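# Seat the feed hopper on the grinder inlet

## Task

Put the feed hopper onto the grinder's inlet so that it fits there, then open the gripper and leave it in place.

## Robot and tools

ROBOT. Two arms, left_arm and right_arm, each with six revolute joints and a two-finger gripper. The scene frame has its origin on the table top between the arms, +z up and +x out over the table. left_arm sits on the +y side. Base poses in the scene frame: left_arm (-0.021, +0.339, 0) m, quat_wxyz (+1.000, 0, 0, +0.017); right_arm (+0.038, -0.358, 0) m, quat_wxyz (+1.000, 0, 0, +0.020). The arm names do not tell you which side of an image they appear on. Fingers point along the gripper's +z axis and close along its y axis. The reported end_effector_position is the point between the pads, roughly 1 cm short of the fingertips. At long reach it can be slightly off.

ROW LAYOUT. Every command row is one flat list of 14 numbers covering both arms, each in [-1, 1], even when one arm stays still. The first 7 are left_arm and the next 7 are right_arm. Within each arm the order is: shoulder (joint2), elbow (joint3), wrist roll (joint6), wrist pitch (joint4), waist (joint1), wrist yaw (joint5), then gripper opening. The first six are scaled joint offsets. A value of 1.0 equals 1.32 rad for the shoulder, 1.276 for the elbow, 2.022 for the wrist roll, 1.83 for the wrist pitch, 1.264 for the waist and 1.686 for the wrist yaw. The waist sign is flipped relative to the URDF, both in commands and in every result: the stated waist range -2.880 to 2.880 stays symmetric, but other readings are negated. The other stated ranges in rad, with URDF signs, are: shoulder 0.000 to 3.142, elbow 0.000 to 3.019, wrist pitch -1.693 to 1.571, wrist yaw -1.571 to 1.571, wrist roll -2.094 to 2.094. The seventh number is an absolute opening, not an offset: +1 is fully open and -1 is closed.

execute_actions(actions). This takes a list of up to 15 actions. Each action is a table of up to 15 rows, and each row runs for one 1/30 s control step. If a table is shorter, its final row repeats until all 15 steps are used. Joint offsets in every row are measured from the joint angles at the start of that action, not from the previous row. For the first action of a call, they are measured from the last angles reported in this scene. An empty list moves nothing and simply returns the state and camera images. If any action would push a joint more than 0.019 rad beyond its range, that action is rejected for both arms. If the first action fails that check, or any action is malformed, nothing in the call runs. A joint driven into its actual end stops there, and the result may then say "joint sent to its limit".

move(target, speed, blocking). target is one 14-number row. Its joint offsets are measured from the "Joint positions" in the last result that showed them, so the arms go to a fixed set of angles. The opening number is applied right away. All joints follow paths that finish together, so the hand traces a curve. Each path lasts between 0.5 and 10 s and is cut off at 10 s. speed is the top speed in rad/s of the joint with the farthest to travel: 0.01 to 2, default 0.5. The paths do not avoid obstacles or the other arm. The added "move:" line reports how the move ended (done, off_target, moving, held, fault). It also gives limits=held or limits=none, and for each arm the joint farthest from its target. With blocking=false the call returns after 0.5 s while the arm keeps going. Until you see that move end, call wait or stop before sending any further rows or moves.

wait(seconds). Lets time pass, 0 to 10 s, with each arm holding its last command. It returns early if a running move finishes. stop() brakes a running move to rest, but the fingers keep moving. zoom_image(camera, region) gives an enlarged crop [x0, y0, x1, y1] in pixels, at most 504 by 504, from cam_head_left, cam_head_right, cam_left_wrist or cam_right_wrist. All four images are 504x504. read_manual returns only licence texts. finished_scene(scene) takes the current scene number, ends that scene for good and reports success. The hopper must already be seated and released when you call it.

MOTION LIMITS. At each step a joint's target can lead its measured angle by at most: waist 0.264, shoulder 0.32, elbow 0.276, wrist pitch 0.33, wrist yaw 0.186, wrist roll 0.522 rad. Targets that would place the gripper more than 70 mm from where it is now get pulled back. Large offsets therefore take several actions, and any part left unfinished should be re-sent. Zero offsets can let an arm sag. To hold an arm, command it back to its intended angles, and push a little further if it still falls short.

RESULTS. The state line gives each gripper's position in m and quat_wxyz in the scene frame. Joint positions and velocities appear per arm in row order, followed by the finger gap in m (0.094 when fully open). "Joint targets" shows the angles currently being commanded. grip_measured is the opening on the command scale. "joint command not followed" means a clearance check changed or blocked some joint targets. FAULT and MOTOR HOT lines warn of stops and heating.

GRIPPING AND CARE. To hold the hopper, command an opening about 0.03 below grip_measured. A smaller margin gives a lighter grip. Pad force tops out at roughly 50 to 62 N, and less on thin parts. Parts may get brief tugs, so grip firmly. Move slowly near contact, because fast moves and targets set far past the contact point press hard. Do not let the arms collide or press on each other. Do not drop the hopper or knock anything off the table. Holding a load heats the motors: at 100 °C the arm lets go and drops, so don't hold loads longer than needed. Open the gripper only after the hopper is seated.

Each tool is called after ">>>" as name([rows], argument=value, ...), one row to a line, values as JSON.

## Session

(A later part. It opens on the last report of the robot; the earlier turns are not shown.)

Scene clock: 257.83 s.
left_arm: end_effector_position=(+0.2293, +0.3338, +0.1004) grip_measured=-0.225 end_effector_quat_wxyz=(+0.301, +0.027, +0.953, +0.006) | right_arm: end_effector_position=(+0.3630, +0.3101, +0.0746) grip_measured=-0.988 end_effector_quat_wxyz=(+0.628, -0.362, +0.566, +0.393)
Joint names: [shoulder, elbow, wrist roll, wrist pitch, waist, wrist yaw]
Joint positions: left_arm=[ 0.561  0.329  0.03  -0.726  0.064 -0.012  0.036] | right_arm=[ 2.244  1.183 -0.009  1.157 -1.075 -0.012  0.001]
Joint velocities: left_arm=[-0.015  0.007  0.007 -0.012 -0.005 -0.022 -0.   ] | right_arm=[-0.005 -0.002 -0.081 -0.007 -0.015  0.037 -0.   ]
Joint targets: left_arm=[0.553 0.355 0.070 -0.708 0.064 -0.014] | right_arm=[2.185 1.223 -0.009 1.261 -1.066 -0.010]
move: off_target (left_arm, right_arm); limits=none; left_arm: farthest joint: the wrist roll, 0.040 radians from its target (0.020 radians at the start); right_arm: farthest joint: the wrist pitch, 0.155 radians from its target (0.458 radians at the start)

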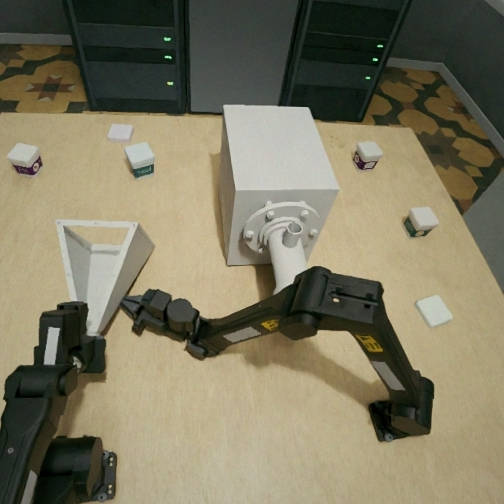

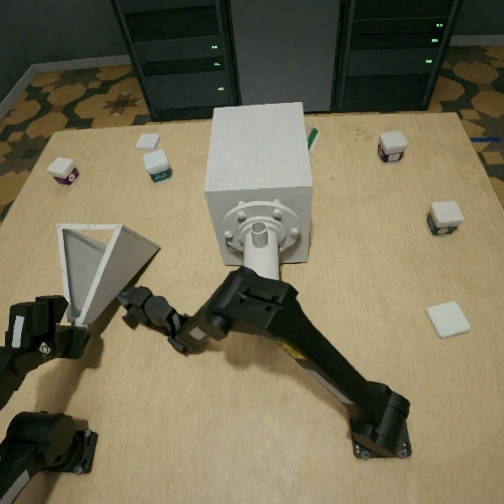

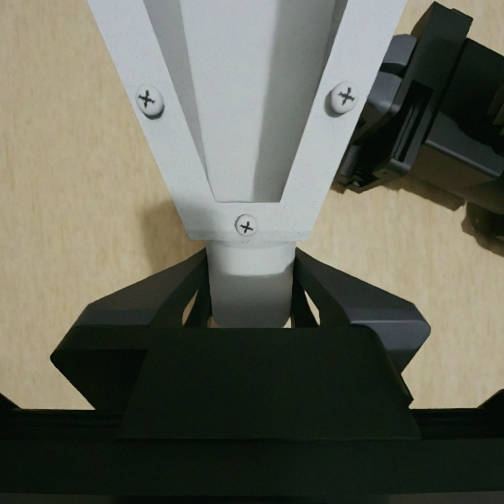

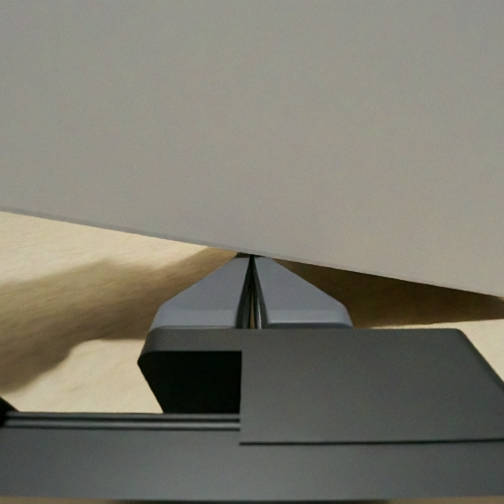

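>>> move(target=[-0.01,0.05,0,0.02,0,0,-0.4,-0.13,-0.27,0,-0.02,-0.18,0,-1], speed=0.3)

>>> move(target=[-0.06,-0.11,0,-0.12,0,0,-0.26,-0.62,-0.33,0,-0.17,-0.04,0.25,1], speed=0.4)

>>> move(target=[0,0,0,0,0,0,0.4,0,0.02,0,0,0,0,1])

>>> move(target=[0,0.6,0,-0.4,0,0,0.4,0,0.02,0,0,0,0,1])

>>> move(target=[0.65,0.45,0,0,0,0,0.4,0,0.02,0,0,0,0,1], speed=0.7)

Scene clock: 271.57 s.
left_arm: end_effector_position=(+0.2264, +0.3342, +0.0946) grip_measured=-0.225 end_effector_quat_wxyz=(+0.296, +0.028, +0.955, +0.007) | right_arm: end_effector_position=(+0.1799, +0.2612, +0.0356) grip_measured=-0.988 end_effector_quat_wxyz=(+0.521, -0.470, +0.579, +0.416)
Joint names: [shoulder, elbow, wrist roll, wrist pitch, waist, wrist yaw]
Joint positions: left_arm=[ 0.564  0.318  0.034 -0.725  0.064 -0.014  0.036] | right_arm=[ 2.091  0.843 -0.009  1.136 -1.302 -0.014  0.001]
Joint velocities: left_arm=[-0.005  0.002 -0.022  0.012  0.005  0.051  0.001] | right_arm=[-0.015 -0.017  0.037 -0.017  0.005 -0.081  0.001]
Joint targets: left_arm=[0.548 0.393 0.030 -0.690 0.064 -0.012] | right_arm=[2.072 0.839 -0.009 1.121 -1.303 -0.012]
move: off_target (left_arm); limits=none; left_arm: farthest joint: the elbow, 0.075 radians from its target (0.064 radians at the start); right_arm: farthest joint: the shoulder, 0.019 radians from its target (0.171 radians at the start)

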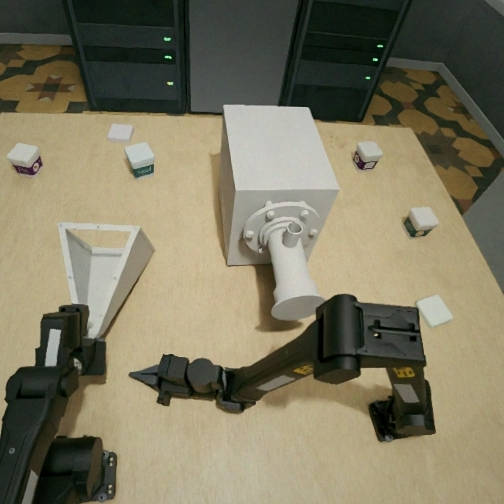

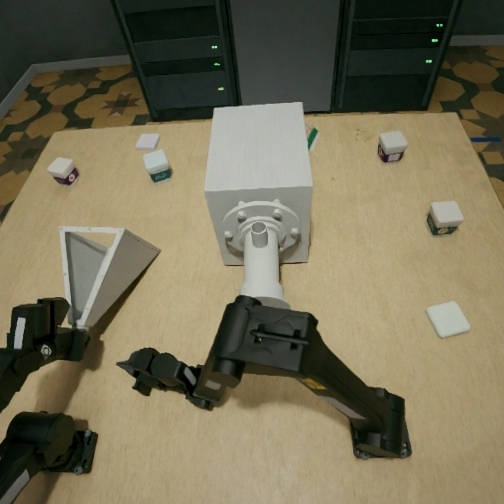

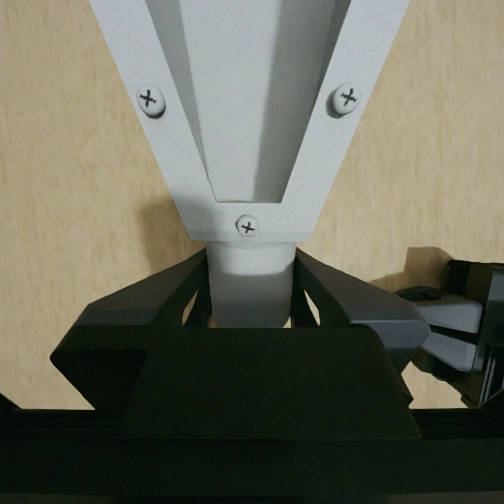

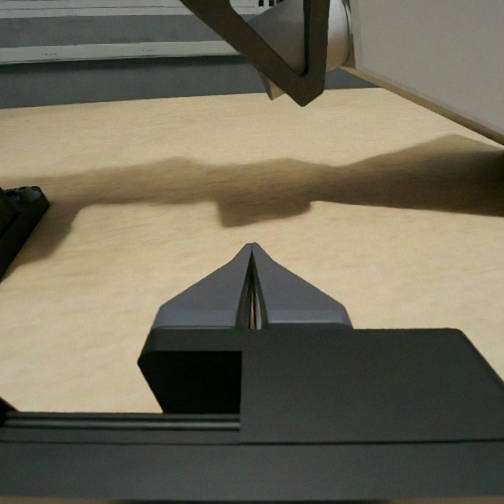

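Scene clock: 274.07 s.
left_arm: end_effector_position=(+0.1495, +0.3363, +0.0241) grip_measured=-0.225 end_effector_quat_wxyz=(+0.181, +0.029, +0.983, +0.007) | right_arm: end_effector_position=(+0.1914, +0.0833, +0.2221) grip_measured=+1.000 end_effector_quat_wxyz=(+0.623, -0.338, +0.626, +0.326)
Joint names: [shoulder, elbow, wrist roll, wrist pitch, waist, wrist yaw]
Joint positions: left_arm=[ 0.484  0.184  0.032 -0.907  0.064 -0.013  0.036] | right_arm=[ 1.28   0.427 -0.009  0.84  -1.342  0.405  0.094]
Joint velocities: left_arm=[ 0.005 -0.017  0.022 -0.012  0.015 -0.007 -0.002] | right_arm=[ 0.005  0.002 -0.11   0.007  0.005 -0.081  0.   ]
Joint targets: left_arm=[0.485 0.178 0.034 -0.944 0.064 -0.014] | right_arm=[1.273 0.422 -0.009 0.825 -1.352 0.408]
move: off_target (left_arm); limits=none; left_arm: farthest joint: the wrist pitch, 0.037 radians from its target (0.220 radians at the start); right_arm: farthest joint: the wrist pitch, 0.015 radians from its target (0.311 radians at the start)

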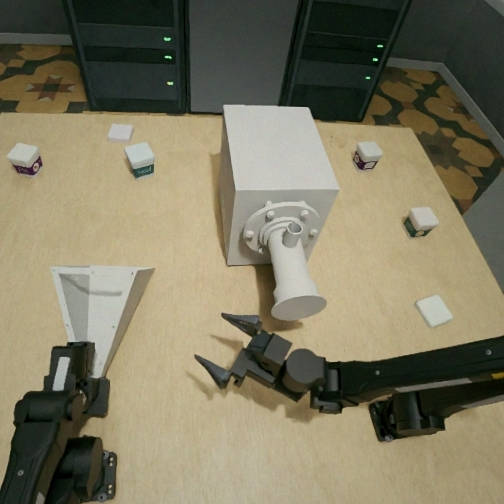

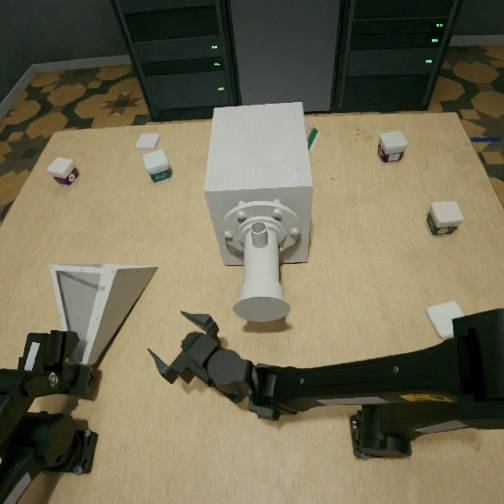

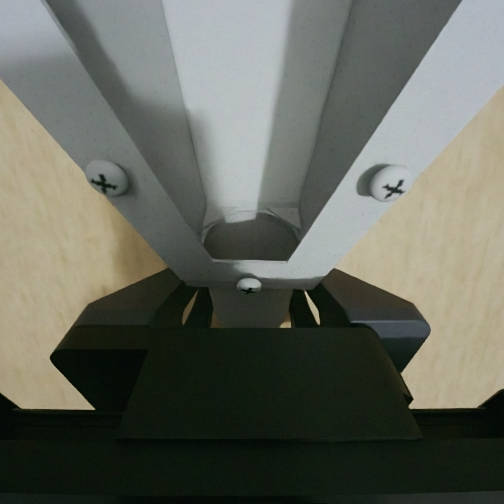

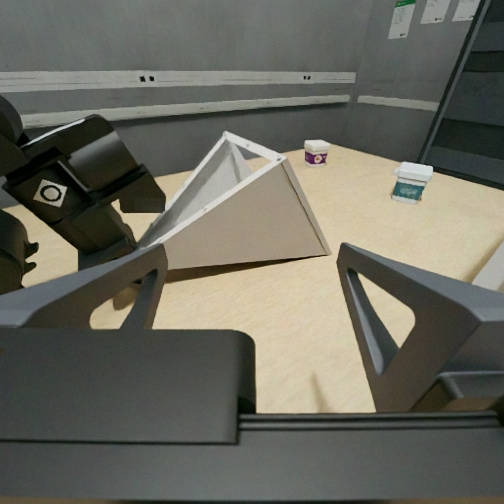

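Scene clock: 274.77 s.
left_arm: end_effector_position=(+0.1496, +0.3362, +0.0242) grip_measured=+0.398 end_effector_quat_wxyz=(+0.181, +0.029, +0.983, +0.006) | right_arm: end_effector_position=(+0.1914, +0.0833, +0.2221) grip_measured=+1.000 end_effector_quat_wxyz=(+0.623, -0.338, +0.626, +0.326)
Joint names: [shoulder, elbow, wrist roll, wrist pitch, waist, wrist yaw]
Joint positions: left_arm=[ 0.484  0.184  0.032 -0.907  0.064 -0.013  0.066] | right_arm=[ 1.28   0.427 -0.009  0.84  -1.342  0.405  0.094]
Joint velocities: left_arm=[-0.015 -0.002 -0.007  0.002  0.015 -0.022  0.   ] | right_arm=[-0.015 -0.012 -0.037 -0.007  0.005 -0.007  0.   ]
Joint targets: left_arm=[0.484 0.184 0.032 -0.907 0.064 -0.013] | right_arm=[1.280 0.453 -0.009 0.840 -1.342 0.405]
move: off_target (right_arm); limits=none; left_arm: farthest joint: the waist, 0.000 radians from its target (0.000 radians at the start); right_arm: farthest joint: the elbow, 0.025 radians from its target (0.025 radians at the start)

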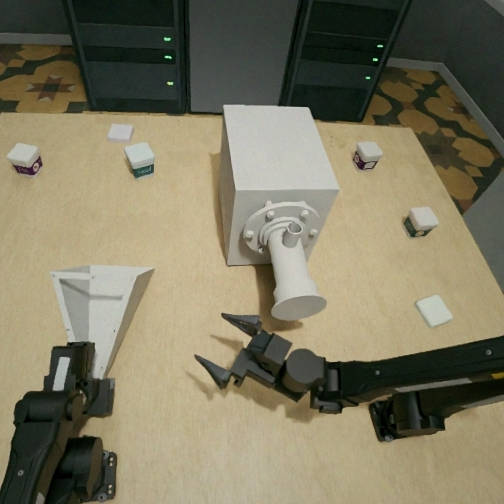

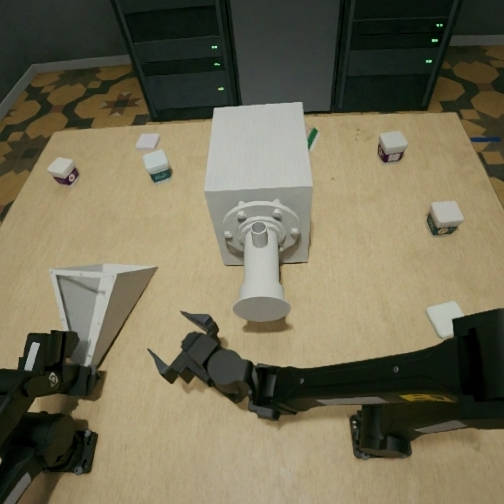

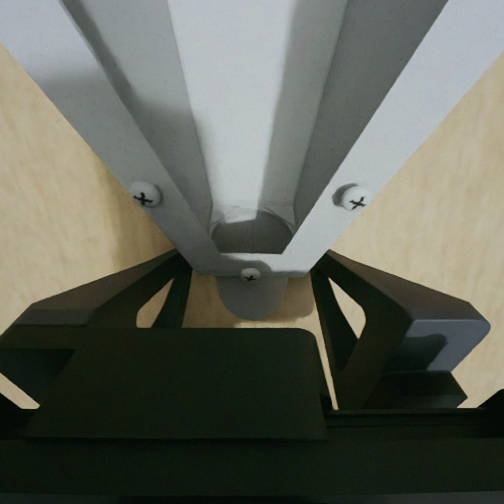

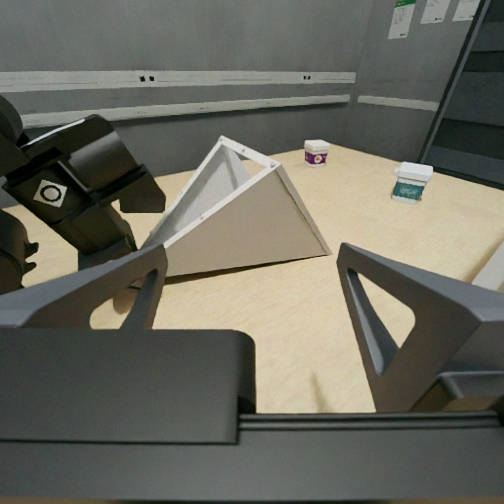

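Scene clock: 276.77 s.
left_arm: end_effector_position=(+0.1345, +0.3366, +0.2960) grip_measured=+0.398 end_effector_quat_wxyz=(+0.185, +0.029, +0.982, +0.006) | right_arm: end_effector_position=(+0.1914, +0.0833, +0.2221) grip_measured=+1.000 end_effector_quat_wxyz=(+0.623, -0.338, +0.626, +0.326)
Joint names: [shoulder, elbow, wrist roll, wrist pitch, waist, wrist yaw]
Joint positions: left_arm=[ 0.484  0.911  0.032 -1.625  0.064 -0.013  0.066] | right_arm=[ 1.28   0.427 -0.009  0.84  -1.342  0.405  0.094]
Joint velocities: left_arm=[ 0.005 -0.007 -0.095 -0.007 -0.005  0.007 -0.001] | right_arm=[-0.024  0.007 -0.022 -0.002 -0.005 -0.051  0.   ]
Joint targets: left_arm=[0.484 0.950 0.032 -1.639 0.064 -0.013] | right_arm=[1.280 0.453 -0.009 0.840 -1.342 0.405]
move: off_target (left_arm, right_arm); limits=none; left_arm: farthest joint: the elbow, 0.039 radians from its target (0.766 radians at the start); right_arm: farthest joint: the elbow, 0.025 radians from its target (0.025 radians at the start)

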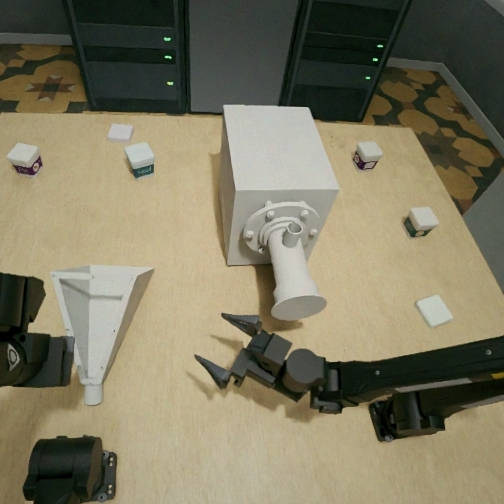

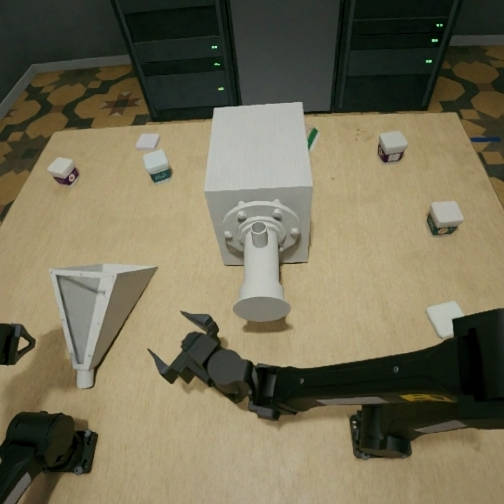

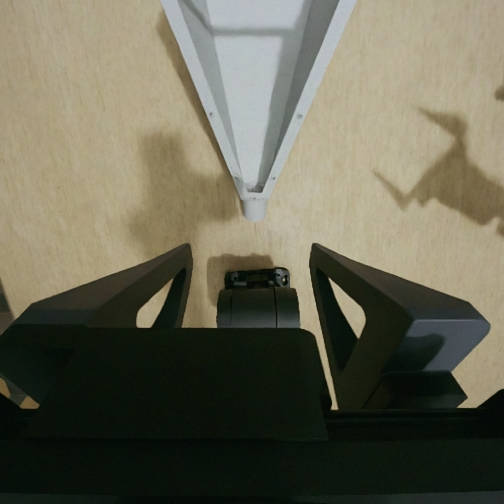

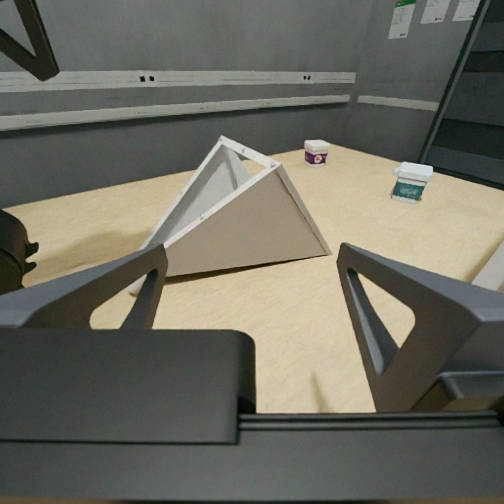

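Scene clock: 278.60 s.
left_arm: end_effector_position=(+0.3723, +0.3297, +0.3005) grip_measured=+0.398 end_effector_quat_wxyz=(+0.014, +0.030, +0.999, +0.006) | right_arm: end_effector_position=(+0.1914, +0.0833, +0.2221) grip_measured=+1.000 end_effector_quat_wxyz=(+0.623, -0.338, +0.626, +0.326)
Joint names: [shoulder, elbow, wrist roll, wrist pitch, waist, wrist yaw]
Joint positions: left_arm=[ 1.352  1.434  0.032 -1.625  0.064 -0.013  0.066] | right_arm=[ 1.28   0.427 -0.009  0.84  -1.342  0.405  0.094]
Joint velocities: left_arm=[-0.005 -0.002  0.022 -0.002  0.005  0.022 -0.001] | right_arm=[-0.005 -0.002  0.081 -0.012  0.015  0.022  0.   ]
Joint targets: left_arm=[1.342 1.485 0.032 -1.625 0.064 -0.013] | right_arm=[1.280 0.453 -0.009 0.840 -1.342 0.405]
move: off_target (left_arm, right_arm); limits=none; left_arm: farthest joint: the elbow, 0.051 radians from its target (0.574 radians at the start); right_arm: farthest joint: the elbow, 0.025 radians from its target (0.025 radians at the start)

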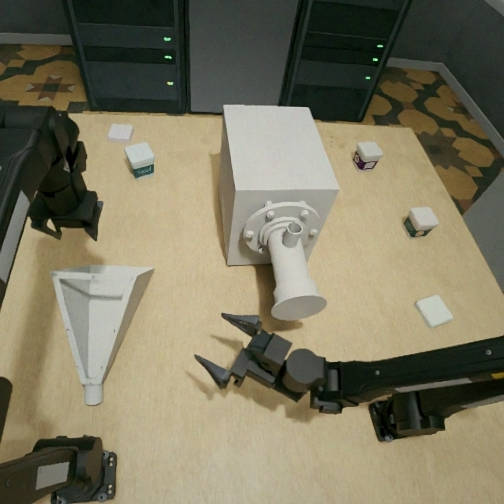

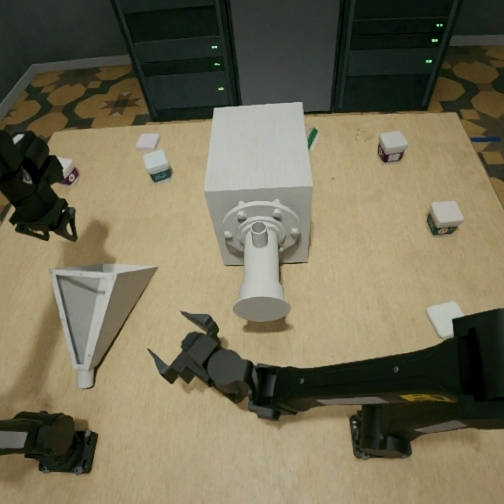

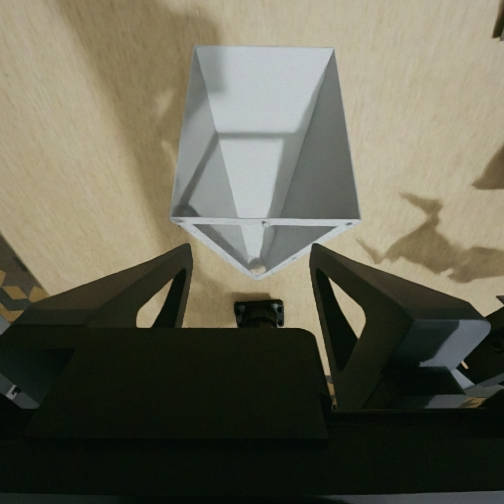

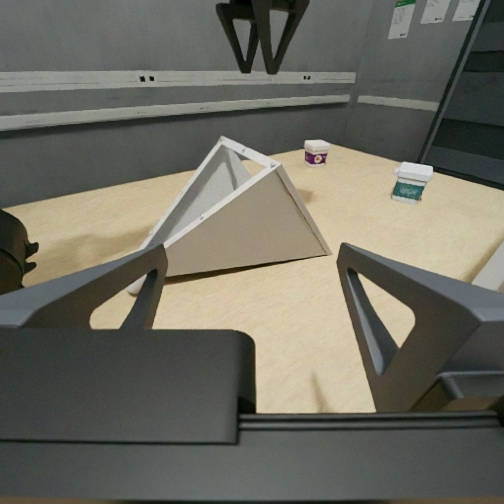

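>>> move(target=[0.308,0.118,-0.066,-0.035,0.233,-0.076,0.2,0,0.02,0,0,0,0.06,1])

>>> move(target=[-0.01,-0.11,0,0.035,0,0,0.2,0,0.02,0,0,0,0,1], speed=0.2)

Scene clock: 296.90 s.
left_arm: end_effector_position=(+0.4194, +0.2132, +0.1725) grip_measured=+0.202 end_effector_quat_wxyz=(-0.138, +0.129, +0.977, +0.099) | right_arm: end_effector_position=(+0.2049, +0.0732, +0.2222) grip_measured=+1.000 end_effector_quat_wxyz=(+0.638, -0.307, +0.641, +0.295)
Joint names: [shoulder, elbow, wrist roll, wrist pitch, waist, wrist yaw]
Joint positions: left_arm=[ 1.762  1.539 -0.089 -1.661  0.364 -0.138  0.056] | right_arm=[ 1.28   0.427 -0.009  0.84  -1.342  0.504  0.094]
Joint velocities: left_arm=[-0.005 -0.012 -0.007 -0.007  0.005  0.007  0.001] | right_arm=[-0.005 -0.012 -0.051 -0.002 -0.005  0.022  0.   ]
Joint targets: left_arm=[1.758 1.584 -0.102 -1.676 0.358 -0.141] | right_arm=[1.280 0.453 -0.009 0.840 -1.342 0.507]
joint sent to its limit (left arm) — the command would take the wrist pitch past its lower limit, so that joint was sent only as far as its limit.
move: off_target (left_arm, right_arm); limits=none; left_arm: farthest joint: the elbow, 0.046 radians from its target (0.151 radians at the start); right_arm: farthest joint: the elbow, 0.025 radians from its target (0.025 radians at the start)

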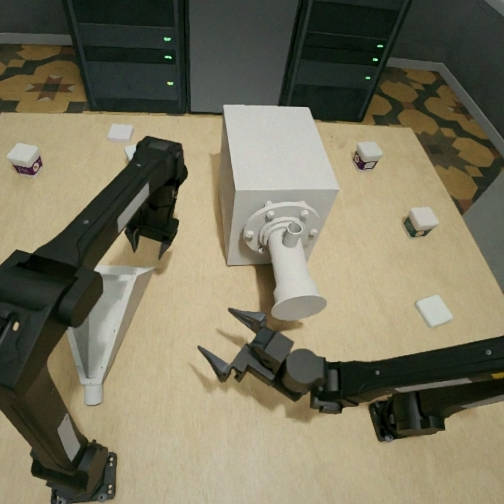

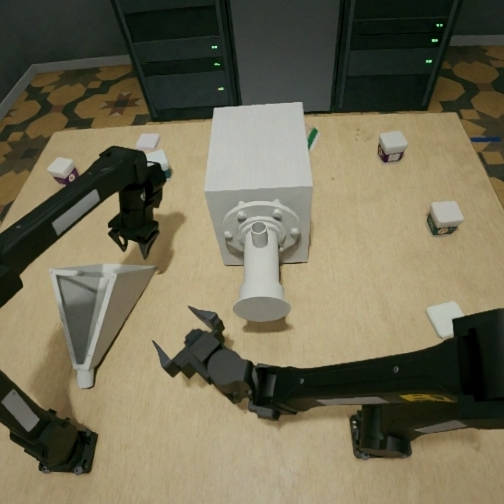

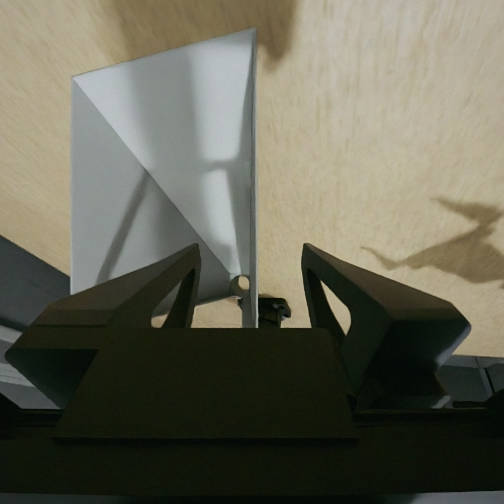

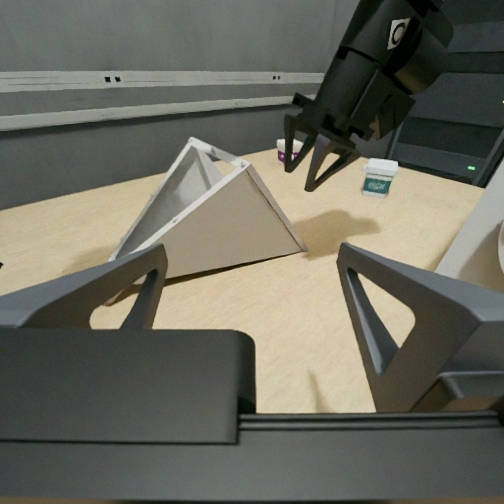

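Scene clock: 297.97 s.
left_arm: end_effector_position=(+0.3860, +0.2247, +0.1296) grip_measured=+0.202 end_effector_quat_wxyz=(-0.180, +0.131, +0.969, +0.107) | right_arm: end_effector_position=(+0.2049, +0.0732, +0.2222) grip_measured=+1.000 end_effector_quat_wxyz=(+0.638, -0.307, +0.641, +0.295)
Joint names: [shoulder, elbow, wrist roll, wrist pitch, waist, wrist yaw]
Joint positions: left_arm=[ 1.762  1.4   -0.089 -1.611  0.364 -0.138  0.056] | right_arm=[ 1.28   0.427 -0.009  0.84  -1.342  0.504  0.094]
Joint velocities: left_arm=[-0.015 -0.012 -0.022 -0.007 -0.005  0.007 -0.001] | right_arm=[-0.005  0.012 -0.095  0.002  0.005 -0.007  0.   ]
Joint targets: left_arm=[1.749 1.398 -0.089 -1.597 0.364 -0.138] | right_arm=[1.280 0.453 -0.009 0.840 -1.342 0.504]
move: off_target (right_arm); limits=none; left_arm: farthest joint: the wrist pitch, 0.014 radians from its target (0.064 radians at the start); right_arm: farthest joint: the elbow, 0.025 radians from its target (0.025 radians at the start)

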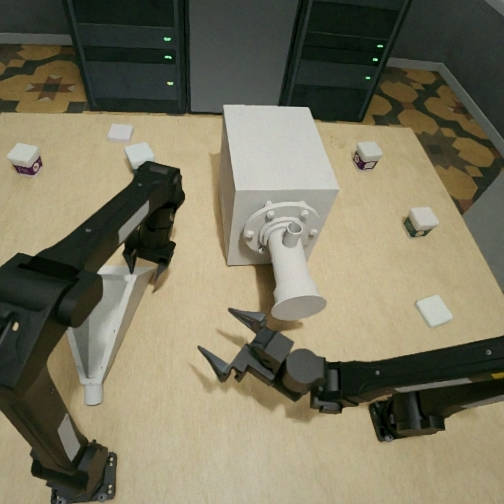

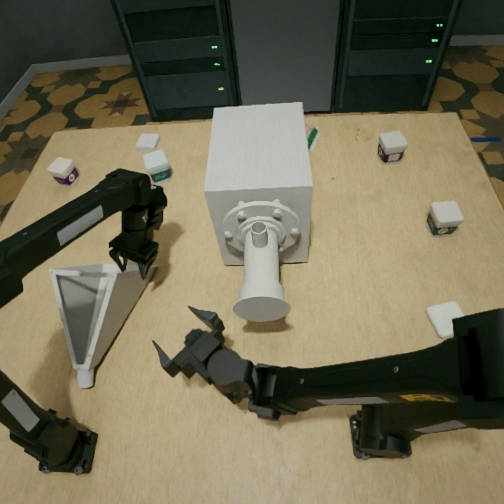

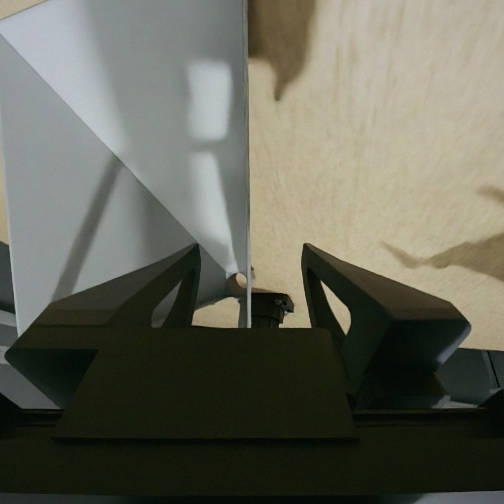

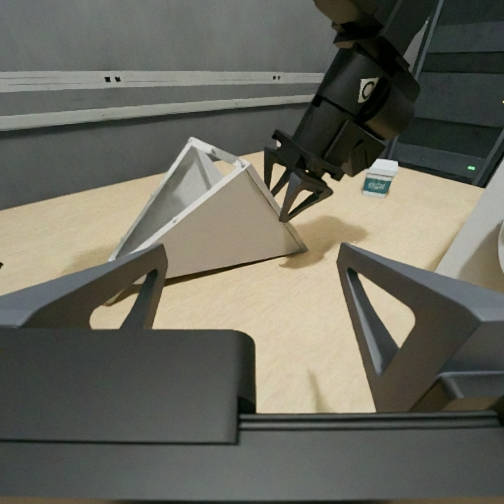

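>>> move(target=[-0.042,-0.116,0,0.052,-0.018,0,0.2,0,0.02,0,0,0,0,1], speed=0.15)

>>> move(target=[0,0,0,0,0,0,-1,0,0.02,0,0,0,0,1])

>>> move(target=[-0.14,0.06,0,0,0,0,-1,0,0.02,0,0,0,0,1], speed=0.12)

Scene clock: 306.73 s.
left_arm: end_effector_position=(+0.3603, +0.2367, +0.1072) grip_measured=+0.202 end_effector_quat_wxyz=(-0.177, +0.127, +0.970, +0.106) | right_arm: end_effector_position=(+0.2049, +0.0732, +0.2222) grip_measured=+1.000 end_effector_quat_wxyz=(+0.638, -0.307, +0.641, +0.295)
Joint names: [shoulder, elbow, wrist roll, wrist pitch, waist, wrist yaw]
Joint positions: left_arm=[ 1.712  1.271 -0.089 -1.522  0.356 -0.137  0.056] | right_arm=[ 1.28   0.427 -0.009  0.84  -1.342  0.504  0.094]
Joint velocities: left_arm=[-0.015 -0.017 -0.051  0.007  0.015 -0.007  0.001] | right_arm=[-0.005  0.037 -0.037  0.007  0.005  0.007  0.   ]
Joint targets: left_arm=[1.706 1.252 -0.089 -1.515 0.342 -0.138] | right_arm=[1.280 0.453 -0.009 0.840 -1.342 0.504]
move: off_target (right_arm); limits=none; left_arm: farthest joint: the elbow, 0.019 radians from its target (0.148 radians at the start); right_arm: farthest joint: the elbow, 0.025 radians from its target (0.025 radians at the start)

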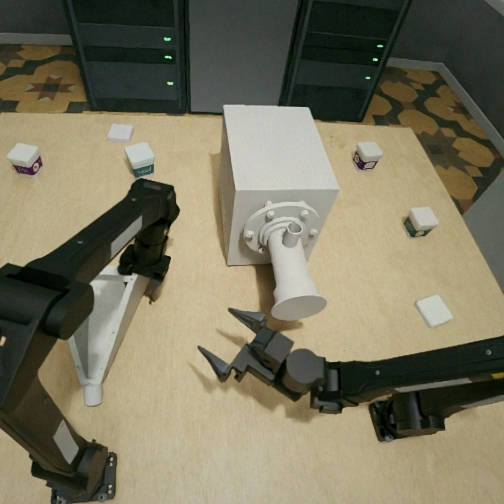

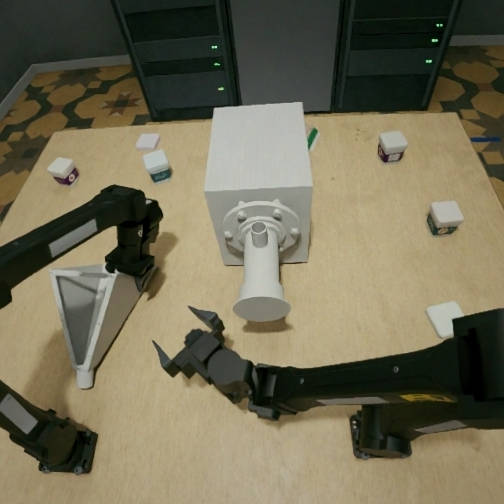

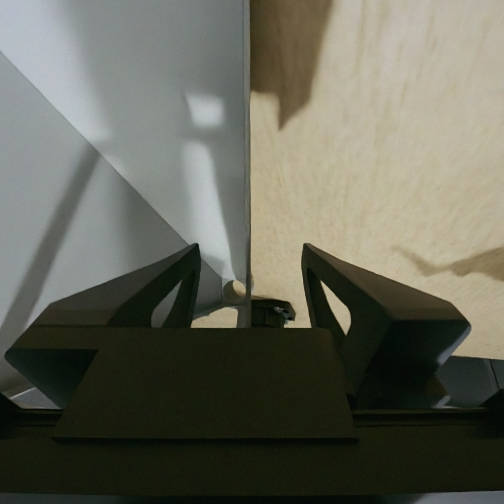

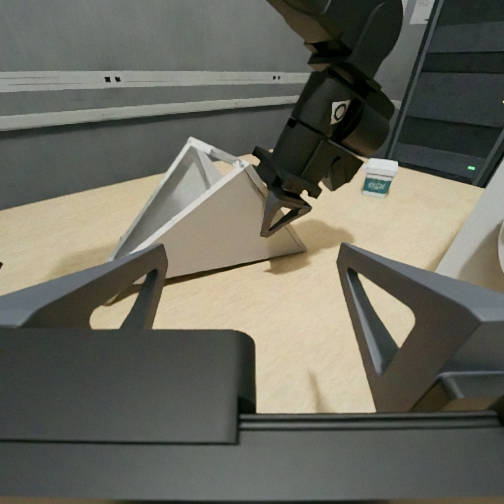

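Scene clock: 307.43 s.
left_arm: end_effector_position=(+0.3611, +0.2386, +0.1076) grip_measured=-0.988 end_effector_quat_wxyz=(-0.176, +0.132, +0.969, +0.111) | right_arm: end_effector_position=(+0.2049, +0.0732, +0.2222) grip_measured=+1.000 end_effector_quat_wxyz=(+0.638, -0.307, +0.641, +0.295)
Joint names: [shoulder, elbow, wrist roll, wrist pitch, waist, wrist yaw]
Joint positions: left_arm=[ 1.712  1.271 -0.081 -1.522  0.357 -0.15   0.001] | right_arm=[ 1.28   0.427 -0.009  0.84  -1.342  0.504  0.094]
Joint velocities: left_arm=[ 0.005 -0.007 -0.007 -0.002 -0.005  0.037 -0.   ] | right_arm=[-0.005  0.002  0.037 -0.007 -0.005  0.066  0.   ]
Joint targets: left_arm=[1.712 1.271 -0.089 -1.522 0.356 -0.137] | right_arm=[1.280 0.453 -0.009 0.840 -1.342 0.504]
move: off_target (right_arm); limits=none; left_arm: farthest joint: the wrist yaw, 0.013 radians from its target (0.000 radians at the start); right_arm: farthest joint: the elbow, 0.025 radians from its target (0.025 radians at the start)

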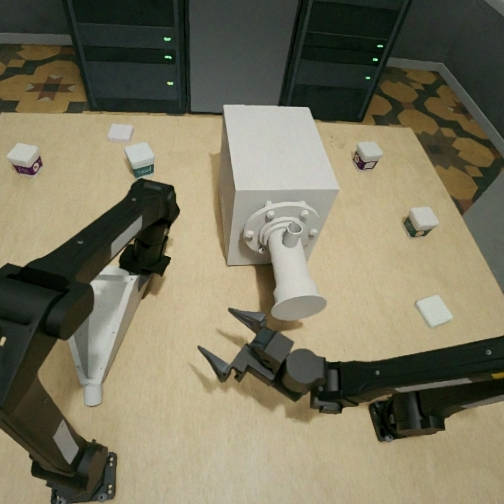

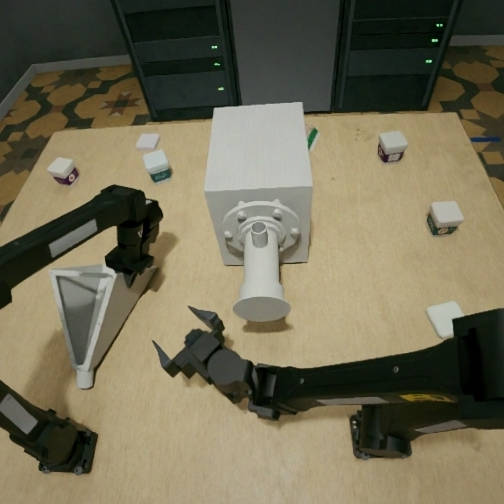

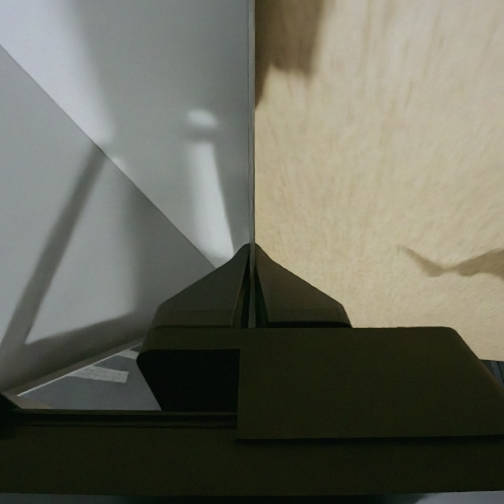

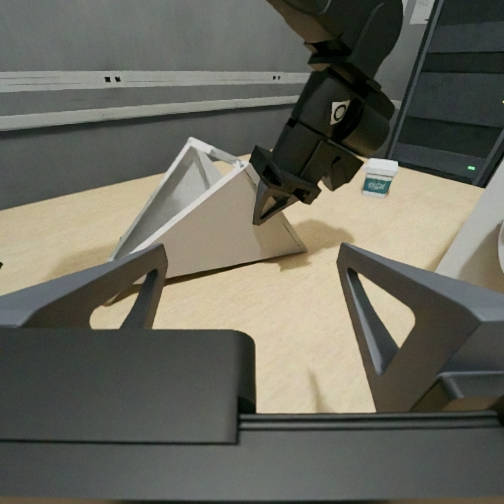

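Scene clock: 309.33 s.
left_arm: end_effector_position=(+0.3627, +0.2345, +0.1566) grip_measured=-0.988 end_effector_quat_wxyz=(-0.107, +0.134, +0.981, +0.087) | right_arm: end_effector_position=(+0.2049, +0.0732, +0.2222) grip_measured=+1.000 end_effector_quat_wxyz=(+0.638, -0.307, +0.641, +0.295)
Joint names: [shoulder, elbow, wrist roll, wrist pitch, waist, wrist yaw]
Joint positions: left_arm=[ 1.577  1.271 -0.066 -1.509  0.357 -0.131  0.001] | right_arm=[ 1.28   0.427 -0.009  0.84  -1.342  0.504  0.094]
Joint velocities: left_arm=[-0.015 -0.017  0.007 -0.007  0.005 -0.022  0.001] | right_arm=[-0.015  0.007  0.051 -0.012  0.005 -0.022  0.   ]
Joint targets: left_arm=[1.527 1.347 -0.081 -1.523 0.357 -0.150] | right_arm=[1.280 0.453 -0.009 0.840 -1.342 0.504]
move: off_target (left_arm, right_arm); limits=none; left_arm: farthest joint: the elbow, 0.077 radians from its target (0.077 radians at the start); right_arm: farthest joint: the elbow, 0.025 radians from its target (0.025 radians at the start)

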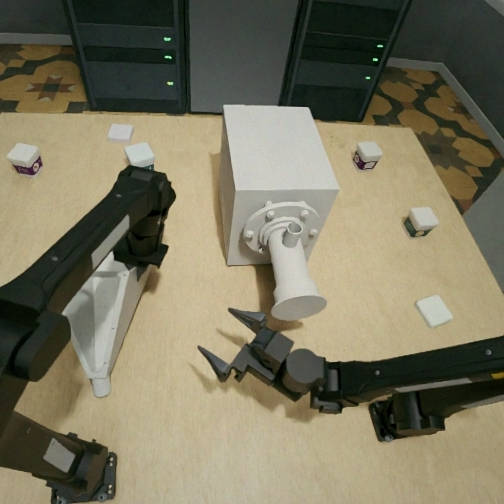

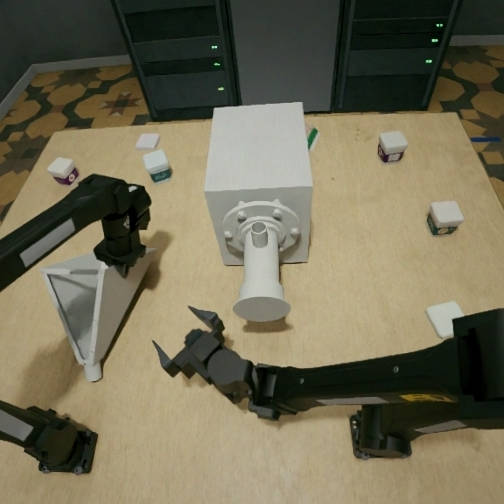

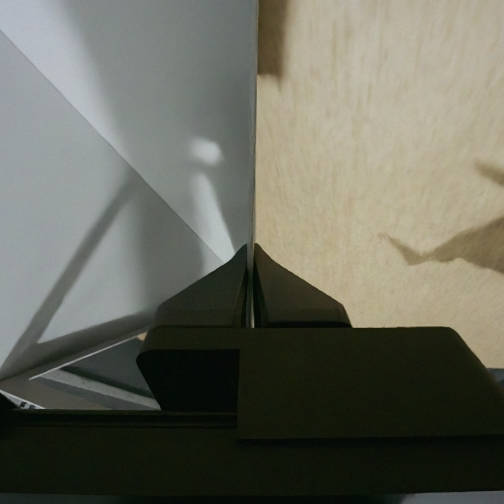

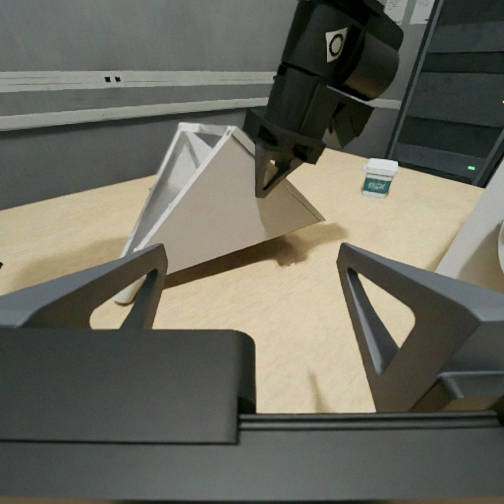

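>>> move(target=[-0.15,0.46,0.055,-0.05,-0.15,-0.04,-1,-0.55,0.3,0,-0.6,0,-0.3,1], speed=0.3)

>>> move(target=[-0.2,0.09,0.07,0.02,0,-0.05,-1,0,0.04,0,-0.15,0.55,0,1], speed=0.3)

Scene clock: 325.40 s.
left_arm: end_effector_position=(+0.4422, +0.2869, +0.2503) grip_measured=-0.988 end_effector_quat_wxyz=(+0.004, +0.080, +0.995, +0.066) | right_arm: end_effector_position=(+0.1053, -0.0071, +0.4521) grip_measured=+1.000 end_effector_quat_wxyz=(+0.534, -0.464, +0.555, +0.438)
Joint names: [shoulder, elbow, wrist roll, wrist pitch, waist, wrist yaw]
Joint positions: left_arm=[ 1.558  1.517 -0.001 -1.534  0.195 -0.132  0.001] | right_arm=[ 0.558  0.755 -0.009 -0.244 -1.342  0.001  0.094]
Joint velocities: left_arm=[-0.015  0.012 -0.037 -0.007  0.015 -0.081  0.   ] | right_arm=[ 0.005  0.007 -0.051  0.007 -0.005 -0.007  0.   ]
Joint targets: left_arm=[1.491 1.620 0.016 -1.558 0.185 -0.157] | right_arm=[0.554 0.810 -0.009 -0.258 -1.342 -0.002]
move: off_target (left_arm, right_arm); limits=none; left_arm: farthest joint: the elbow, 0.341 radians from its target (0.587 radians at the start); right_arm: farthest joint: the elbow, 0.055 radians from its target (0.383 radians at the start)

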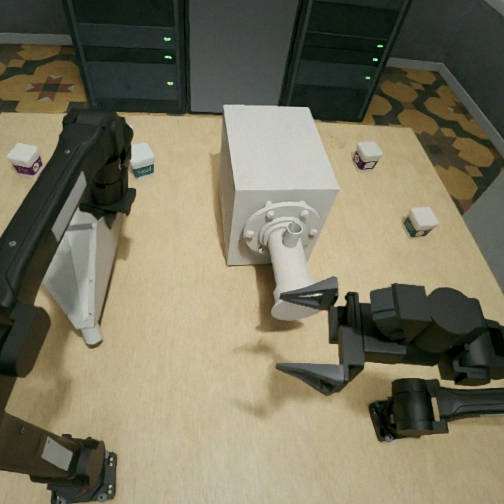

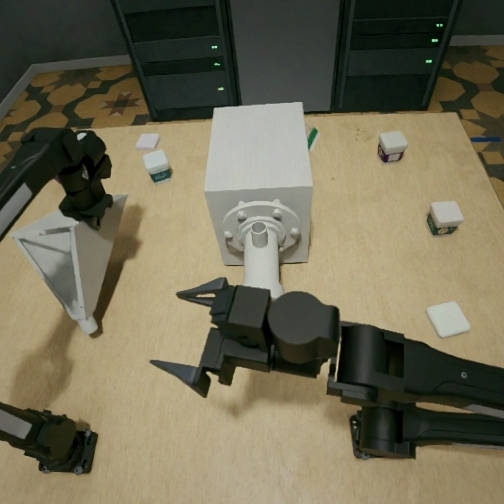

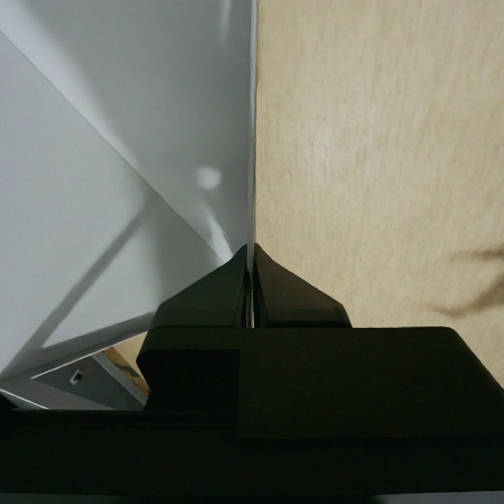

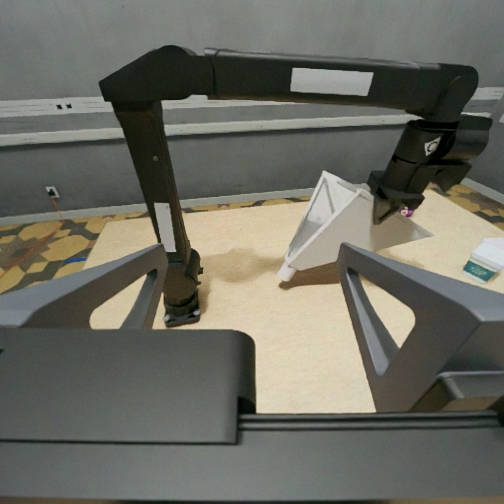

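Scene clock: 328.33 s.
left_arm: end_effector_position=(+0.4143, +0.2985, +0.3151) grip_measured=-0.988 end_effector_quat_wxyz=(+0.080, +0.124, +0.986, +0.084) | right_arm: end_effector_position=(+0.3045, -0.1372, +0.3893) grip_measured=+1.000 end_effector_quat_wxyz=(+0.557, -0.277, +0.758, +0.198)
Joint names: [shoulder, elbow, wrist roll, wrist pitch, waist, wrist yaw]
Joint positions: left_arm=[ 1.385  1.49   0.103 -1.521  0.195 -0.174  0.001] | right_arm=[ 0.558  0.755 -0.009 -0.504 -0.652  0.001  0.094]
Joint velocities: left_arm=[-0.005  0.007  0.051  0.002 -0.005 -0.007 -0.   ] | right_arm=[ 0.005  0.012 -0.037 -0.007  0.005  0.007  0.   ]
Joint targets: left_arm=[1.319 1.592 0.129 -1.503 0.195 -0.204] | right_arm=[0.558 0.806 -0.009 -0.518 -0.647 0.001]
move: off_target (left_arm, right_arm); limits=none; left_arm: farthest joint: the elbow, 0.141 radians from its target (0.115 radians at the start); right_arm: farthest joint: the elbow, 0.051 radians from its target (0.051 radians at the start)

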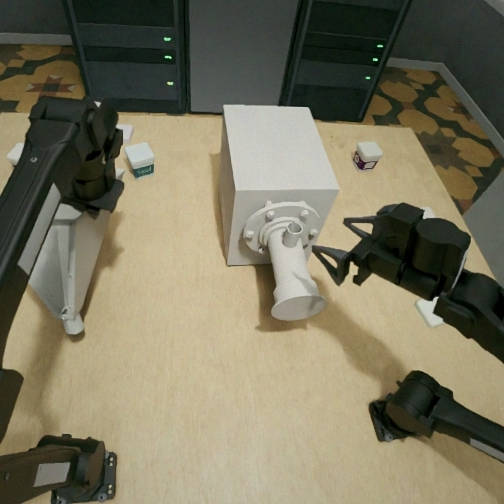

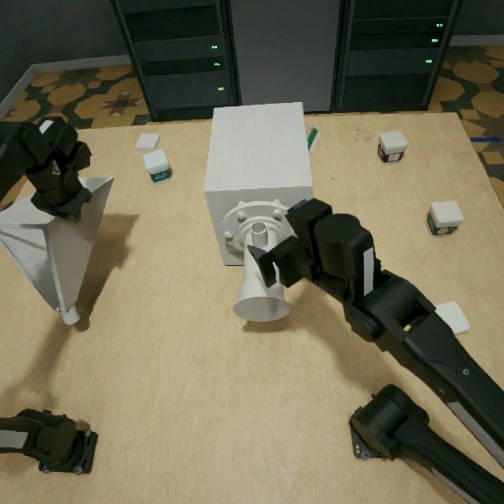

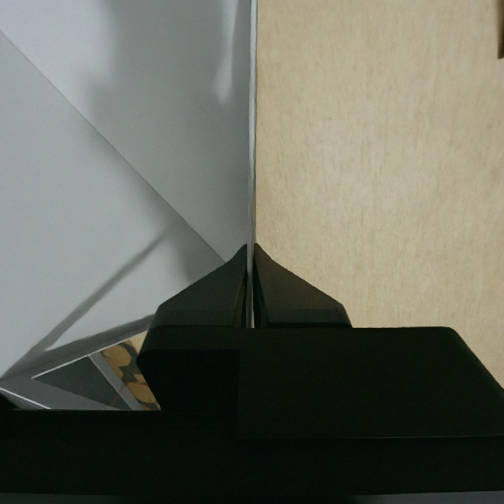

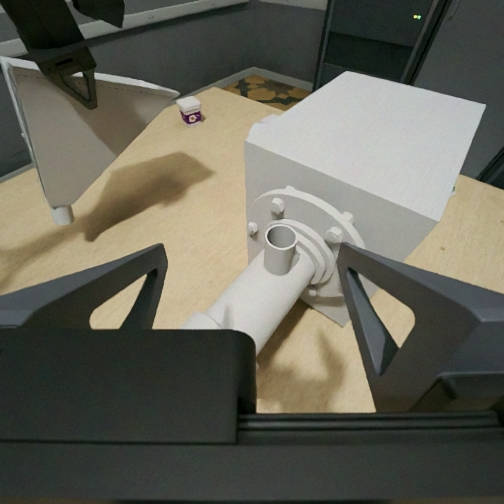

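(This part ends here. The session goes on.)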